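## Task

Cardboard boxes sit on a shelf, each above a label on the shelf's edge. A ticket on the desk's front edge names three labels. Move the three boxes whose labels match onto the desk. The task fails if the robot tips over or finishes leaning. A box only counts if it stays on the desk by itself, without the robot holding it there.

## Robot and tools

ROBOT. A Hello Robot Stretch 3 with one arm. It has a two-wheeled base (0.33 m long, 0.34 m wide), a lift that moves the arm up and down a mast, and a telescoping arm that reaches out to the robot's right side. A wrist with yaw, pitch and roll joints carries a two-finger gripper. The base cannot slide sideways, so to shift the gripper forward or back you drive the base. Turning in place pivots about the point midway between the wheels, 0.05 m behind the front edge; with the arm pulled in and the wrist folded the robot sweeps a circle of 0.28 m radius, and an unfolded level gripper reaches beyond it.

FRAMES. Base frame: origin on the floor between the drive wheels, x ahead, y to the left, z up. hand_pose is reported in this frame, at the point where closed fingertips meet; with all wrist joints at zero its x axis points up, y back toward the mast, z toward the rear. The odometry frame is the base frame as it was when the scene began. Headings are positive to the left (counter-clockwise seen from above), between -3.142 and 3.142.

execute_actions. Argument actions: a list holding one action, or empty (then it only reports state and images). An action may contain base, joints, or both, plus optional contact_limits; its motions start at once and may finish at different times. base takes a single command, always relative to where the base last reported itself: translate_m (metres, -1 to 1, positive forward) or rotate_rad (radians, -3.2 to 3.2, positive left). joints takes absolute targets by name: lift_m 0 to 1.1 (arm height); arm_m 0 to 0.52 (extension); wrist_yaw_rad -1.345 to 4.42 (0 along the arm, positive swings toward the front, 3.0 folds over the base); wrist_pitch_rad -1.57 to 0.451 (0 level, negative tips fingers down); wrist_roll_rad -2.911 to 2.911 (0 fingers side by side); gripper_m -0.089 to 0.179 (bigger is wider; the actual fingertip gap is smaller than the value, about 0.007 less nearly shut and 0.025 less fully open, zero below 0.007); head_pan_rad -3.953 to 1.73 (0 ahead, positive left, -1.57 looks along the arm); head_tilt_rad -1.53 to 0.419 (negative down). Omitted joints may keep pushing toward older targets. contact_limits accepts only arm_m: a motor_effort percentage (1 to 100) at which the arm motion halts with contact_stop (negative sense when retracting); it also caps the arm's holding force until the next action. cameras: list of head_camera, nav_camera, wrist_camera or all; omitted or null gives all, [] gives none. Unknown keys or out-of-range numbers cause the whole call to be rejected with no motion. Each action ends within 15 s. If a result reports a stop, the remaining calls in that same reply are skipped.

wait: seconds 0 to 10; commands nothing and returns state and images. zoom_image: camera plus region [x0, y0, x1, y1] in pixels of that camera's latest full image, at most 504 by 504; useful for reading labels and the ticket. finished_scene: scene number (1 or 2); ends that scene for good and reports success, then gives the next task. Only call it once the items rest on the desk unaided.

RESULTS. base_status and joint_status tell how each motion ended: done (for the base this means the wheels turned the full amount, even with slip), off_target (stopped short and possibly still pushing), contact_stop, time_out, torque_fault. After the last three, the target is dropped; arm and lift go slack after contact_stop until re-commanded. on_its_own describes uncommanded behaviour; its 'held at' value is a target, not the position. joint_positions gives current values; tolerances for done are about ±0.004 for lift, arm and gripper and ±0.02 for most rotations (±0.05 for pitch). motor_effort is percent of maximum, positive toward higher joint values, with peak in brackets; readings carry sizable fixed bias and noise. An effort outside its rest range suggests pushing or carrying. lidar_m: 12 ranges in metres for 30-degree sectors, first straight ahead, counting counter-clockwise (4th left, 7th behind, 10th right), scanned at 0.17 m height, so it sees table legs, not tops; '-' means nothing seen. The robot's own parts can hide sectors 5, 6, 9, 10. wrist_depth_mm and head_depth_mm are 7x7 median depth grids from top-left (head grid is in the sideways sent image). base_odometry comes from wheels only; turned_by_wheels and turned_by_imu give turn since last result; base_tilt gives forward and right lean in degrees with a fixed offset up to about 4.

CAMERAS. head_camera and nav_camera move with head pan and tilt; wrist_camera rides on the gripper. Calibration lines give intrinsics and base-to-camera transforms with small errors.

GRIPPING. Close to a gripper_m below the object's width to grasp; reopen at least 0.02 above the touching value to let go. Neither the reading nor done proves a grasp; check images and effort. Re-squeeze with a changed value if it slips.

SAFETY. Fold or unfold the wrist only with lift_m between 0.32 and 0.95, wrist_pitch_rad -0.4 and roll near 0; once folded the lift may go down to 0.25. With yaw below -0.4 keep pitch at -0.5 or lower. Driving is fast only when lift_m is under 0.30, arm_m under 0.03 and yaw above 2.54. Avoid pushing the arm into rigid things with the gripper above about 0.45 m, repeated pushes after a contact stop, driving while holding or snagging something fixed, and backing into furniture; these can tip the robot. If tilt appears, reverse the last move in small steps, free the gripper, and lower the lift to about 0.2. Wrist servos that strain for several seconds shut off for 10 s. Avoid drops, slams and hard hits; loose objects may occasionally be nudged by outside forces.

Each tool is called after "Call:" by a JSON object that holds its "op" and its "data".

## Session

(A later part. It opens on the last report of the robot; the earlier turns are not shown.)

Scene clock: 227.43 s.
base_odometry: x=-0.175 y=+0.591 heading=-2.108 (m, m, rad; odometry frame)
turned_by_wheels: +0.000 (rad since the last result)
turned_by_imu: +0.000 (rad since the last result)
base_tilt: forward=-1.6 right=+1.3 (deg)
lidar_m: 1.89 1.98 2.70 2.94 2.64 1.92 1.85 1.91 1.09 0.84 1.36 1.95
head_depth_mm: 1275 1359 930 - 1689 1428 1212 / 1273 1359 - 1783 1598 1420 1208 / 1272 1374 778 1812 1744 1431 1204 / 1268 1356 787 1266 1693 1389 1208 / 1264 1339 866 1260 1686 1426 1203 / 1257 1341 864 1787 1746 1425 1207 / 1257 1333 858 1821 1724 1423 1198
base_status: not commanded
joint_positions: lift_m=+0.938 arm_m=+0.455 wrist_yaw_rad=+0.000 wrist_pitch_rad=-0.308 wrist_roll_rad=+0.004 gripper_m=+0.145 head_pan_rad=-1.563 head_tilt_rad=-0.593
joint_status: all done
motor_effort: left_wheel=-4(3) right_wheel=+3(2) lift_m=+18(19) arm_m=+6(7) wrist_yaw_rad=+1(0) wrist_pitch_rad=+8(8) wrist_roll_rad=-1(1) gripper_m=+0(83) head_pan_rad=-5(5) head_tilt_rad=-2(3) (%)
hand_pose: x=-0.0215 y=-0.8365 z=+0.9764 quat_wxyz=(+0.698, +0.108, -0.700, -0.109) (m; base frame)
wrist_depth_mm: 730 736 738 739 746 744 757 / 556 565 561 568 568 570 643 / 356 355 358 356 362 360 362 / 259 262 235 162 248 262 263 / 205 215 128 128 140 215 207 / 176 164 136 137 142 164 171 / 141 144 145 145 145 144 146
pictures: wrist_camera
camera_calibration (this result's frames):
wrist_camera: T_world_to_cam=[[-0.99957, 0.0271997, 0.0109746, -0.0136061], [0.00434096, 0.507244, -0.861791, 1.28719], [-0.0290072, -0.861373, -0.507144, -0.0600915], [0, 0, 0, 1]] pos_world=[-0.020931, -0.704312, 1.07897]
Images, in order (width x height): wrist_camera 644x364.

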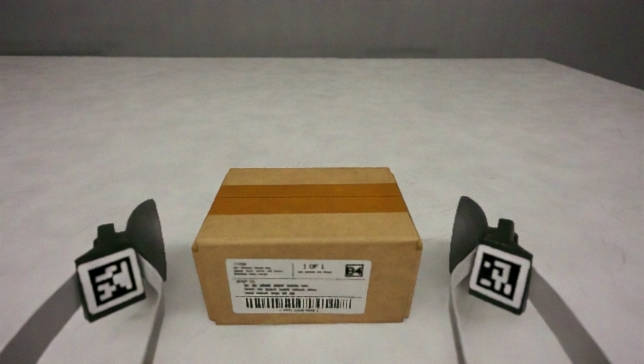

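Call:
{"op": "execute_actions", "data": {"actions": [{"joints":{"arm_m":0.37,"lift_m":0.96}}], "cameras": ["nav_camera","wrist_camera"]}}

Scene clock: 229.33 s.
base_odometry: x=-0.175 y=+0.591 heading=-2.108 (m, m, rad; odometry frame)
turned_by_wheels: +0.000 (rad since the last result)
turned_by_imu: +0.000 (rad since the last result)
base_tilt: forward=-1.5 right=+1.3 (deg)
lidar_m: 1.89 1.98 2.70 2.95 2.64 1.92 1.85 1.92 1.09 0.84 1.36 1.95
head_depth_mm: 1282 1362 - 1936 1751 1433 1207 / 1269 1383 822 1744 1601 1431 1210 / 1270 1367 884 1814 1748 1425 1208 / 1267 1351 802 1262 1699 1387 1207 / 1259 1347 862 1263 1694 1428 1202 / 1257 1335 860 1798 1723 1425 1205 / 1254 1336 860 1825 1750 1420 1199
base_status: not commanded
joint_positions: lift_m=+0.960 arm_m=+0.370 wrist_yaw_rad=+0.000 wrist_pitch_rad=-0.307 wrist_roll_rad=+0.004 gripper_m=+0.145 head_pan_rad=-1.563 head_tilt_rad=-0.593
joint_status: all done
motor_effort: left_wheel=-3(3) right_wheel=+3(3) lift_m=+25(30) arm_m=-5(5) wrist_yaw_rad=+1(2) wrist_pitch_rad=+8(9) wrist_roll_rad=-1(1) gripper_m=-1(0) head_pan_rad=-5(5) head_tilt_rad=-2(2) (%)
hand_pose: x=-0.0215 y=-0.7523 z=+0.9981 quat_wxyz=(+0.698, +0.108, -0.700, -0.109) (m; base frame)
wrist_depth_mm: 808 813 817 822 820 828 824 / 658 662 656 665 667 663 885 / 416 414 417 422 421 421 419 / 304 304 290 217 306 306 309 / 239 250 230 227 242 251 242 / 205 192 199 198 199 192 200 / 163 168 168 169 169 169 169
pictures: nav_camera (sideways: a quarter turn counterclockwise sets it upright), wrist_camera
camera_calibration (this result's frames):
nav_camera: T_world_to_cam=[[0.0606832, -0.518332, 0.853024, -1.07191], [-0.997145, -0.0699566, 0.0284273, 0.0220881], [0.0449399, -0.852313, -0.521098, 0.638784], [0, 0, 0, 1]] pos_world=[0.0583647, -0.00961376, 1.2466]
wrist_camera: T_world_to_cam=[[-0.99957, 0.027205, 0.0109606, -0.0161178], [0.00434089, 0.506806, -0.862049, 1.26308], [-0.0290069, -0.861631, -0.506706, 0.0228502], [0, 0, 0, 1]] pos_world=[-0.0209309, -0.62001, 1.10059]
Images, in order (width x height): nav_camera 672x504, wrist_camera 644x364.

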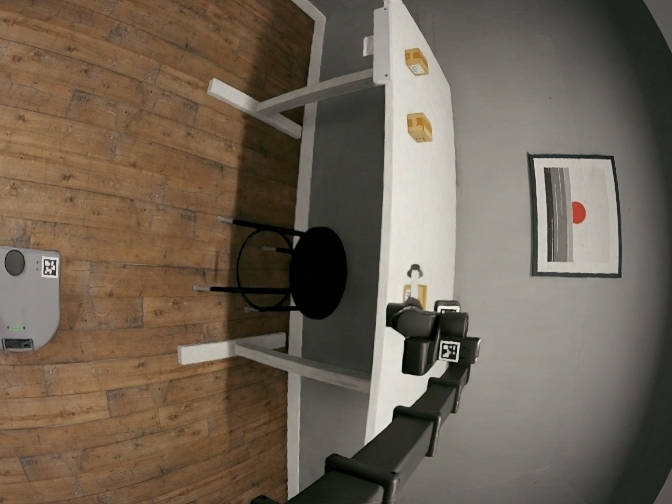

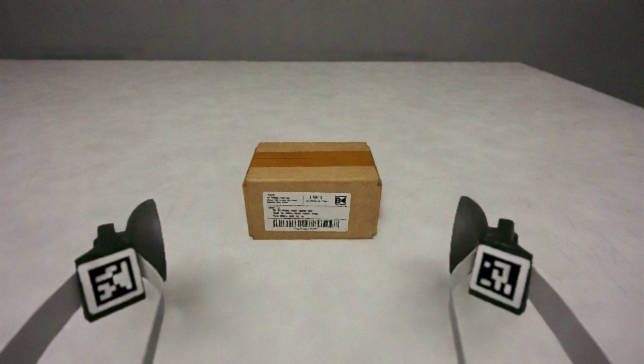

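Call:
{"op": "finished_scene", "data": {"scene": 2}}

The scene is finished: the task was done.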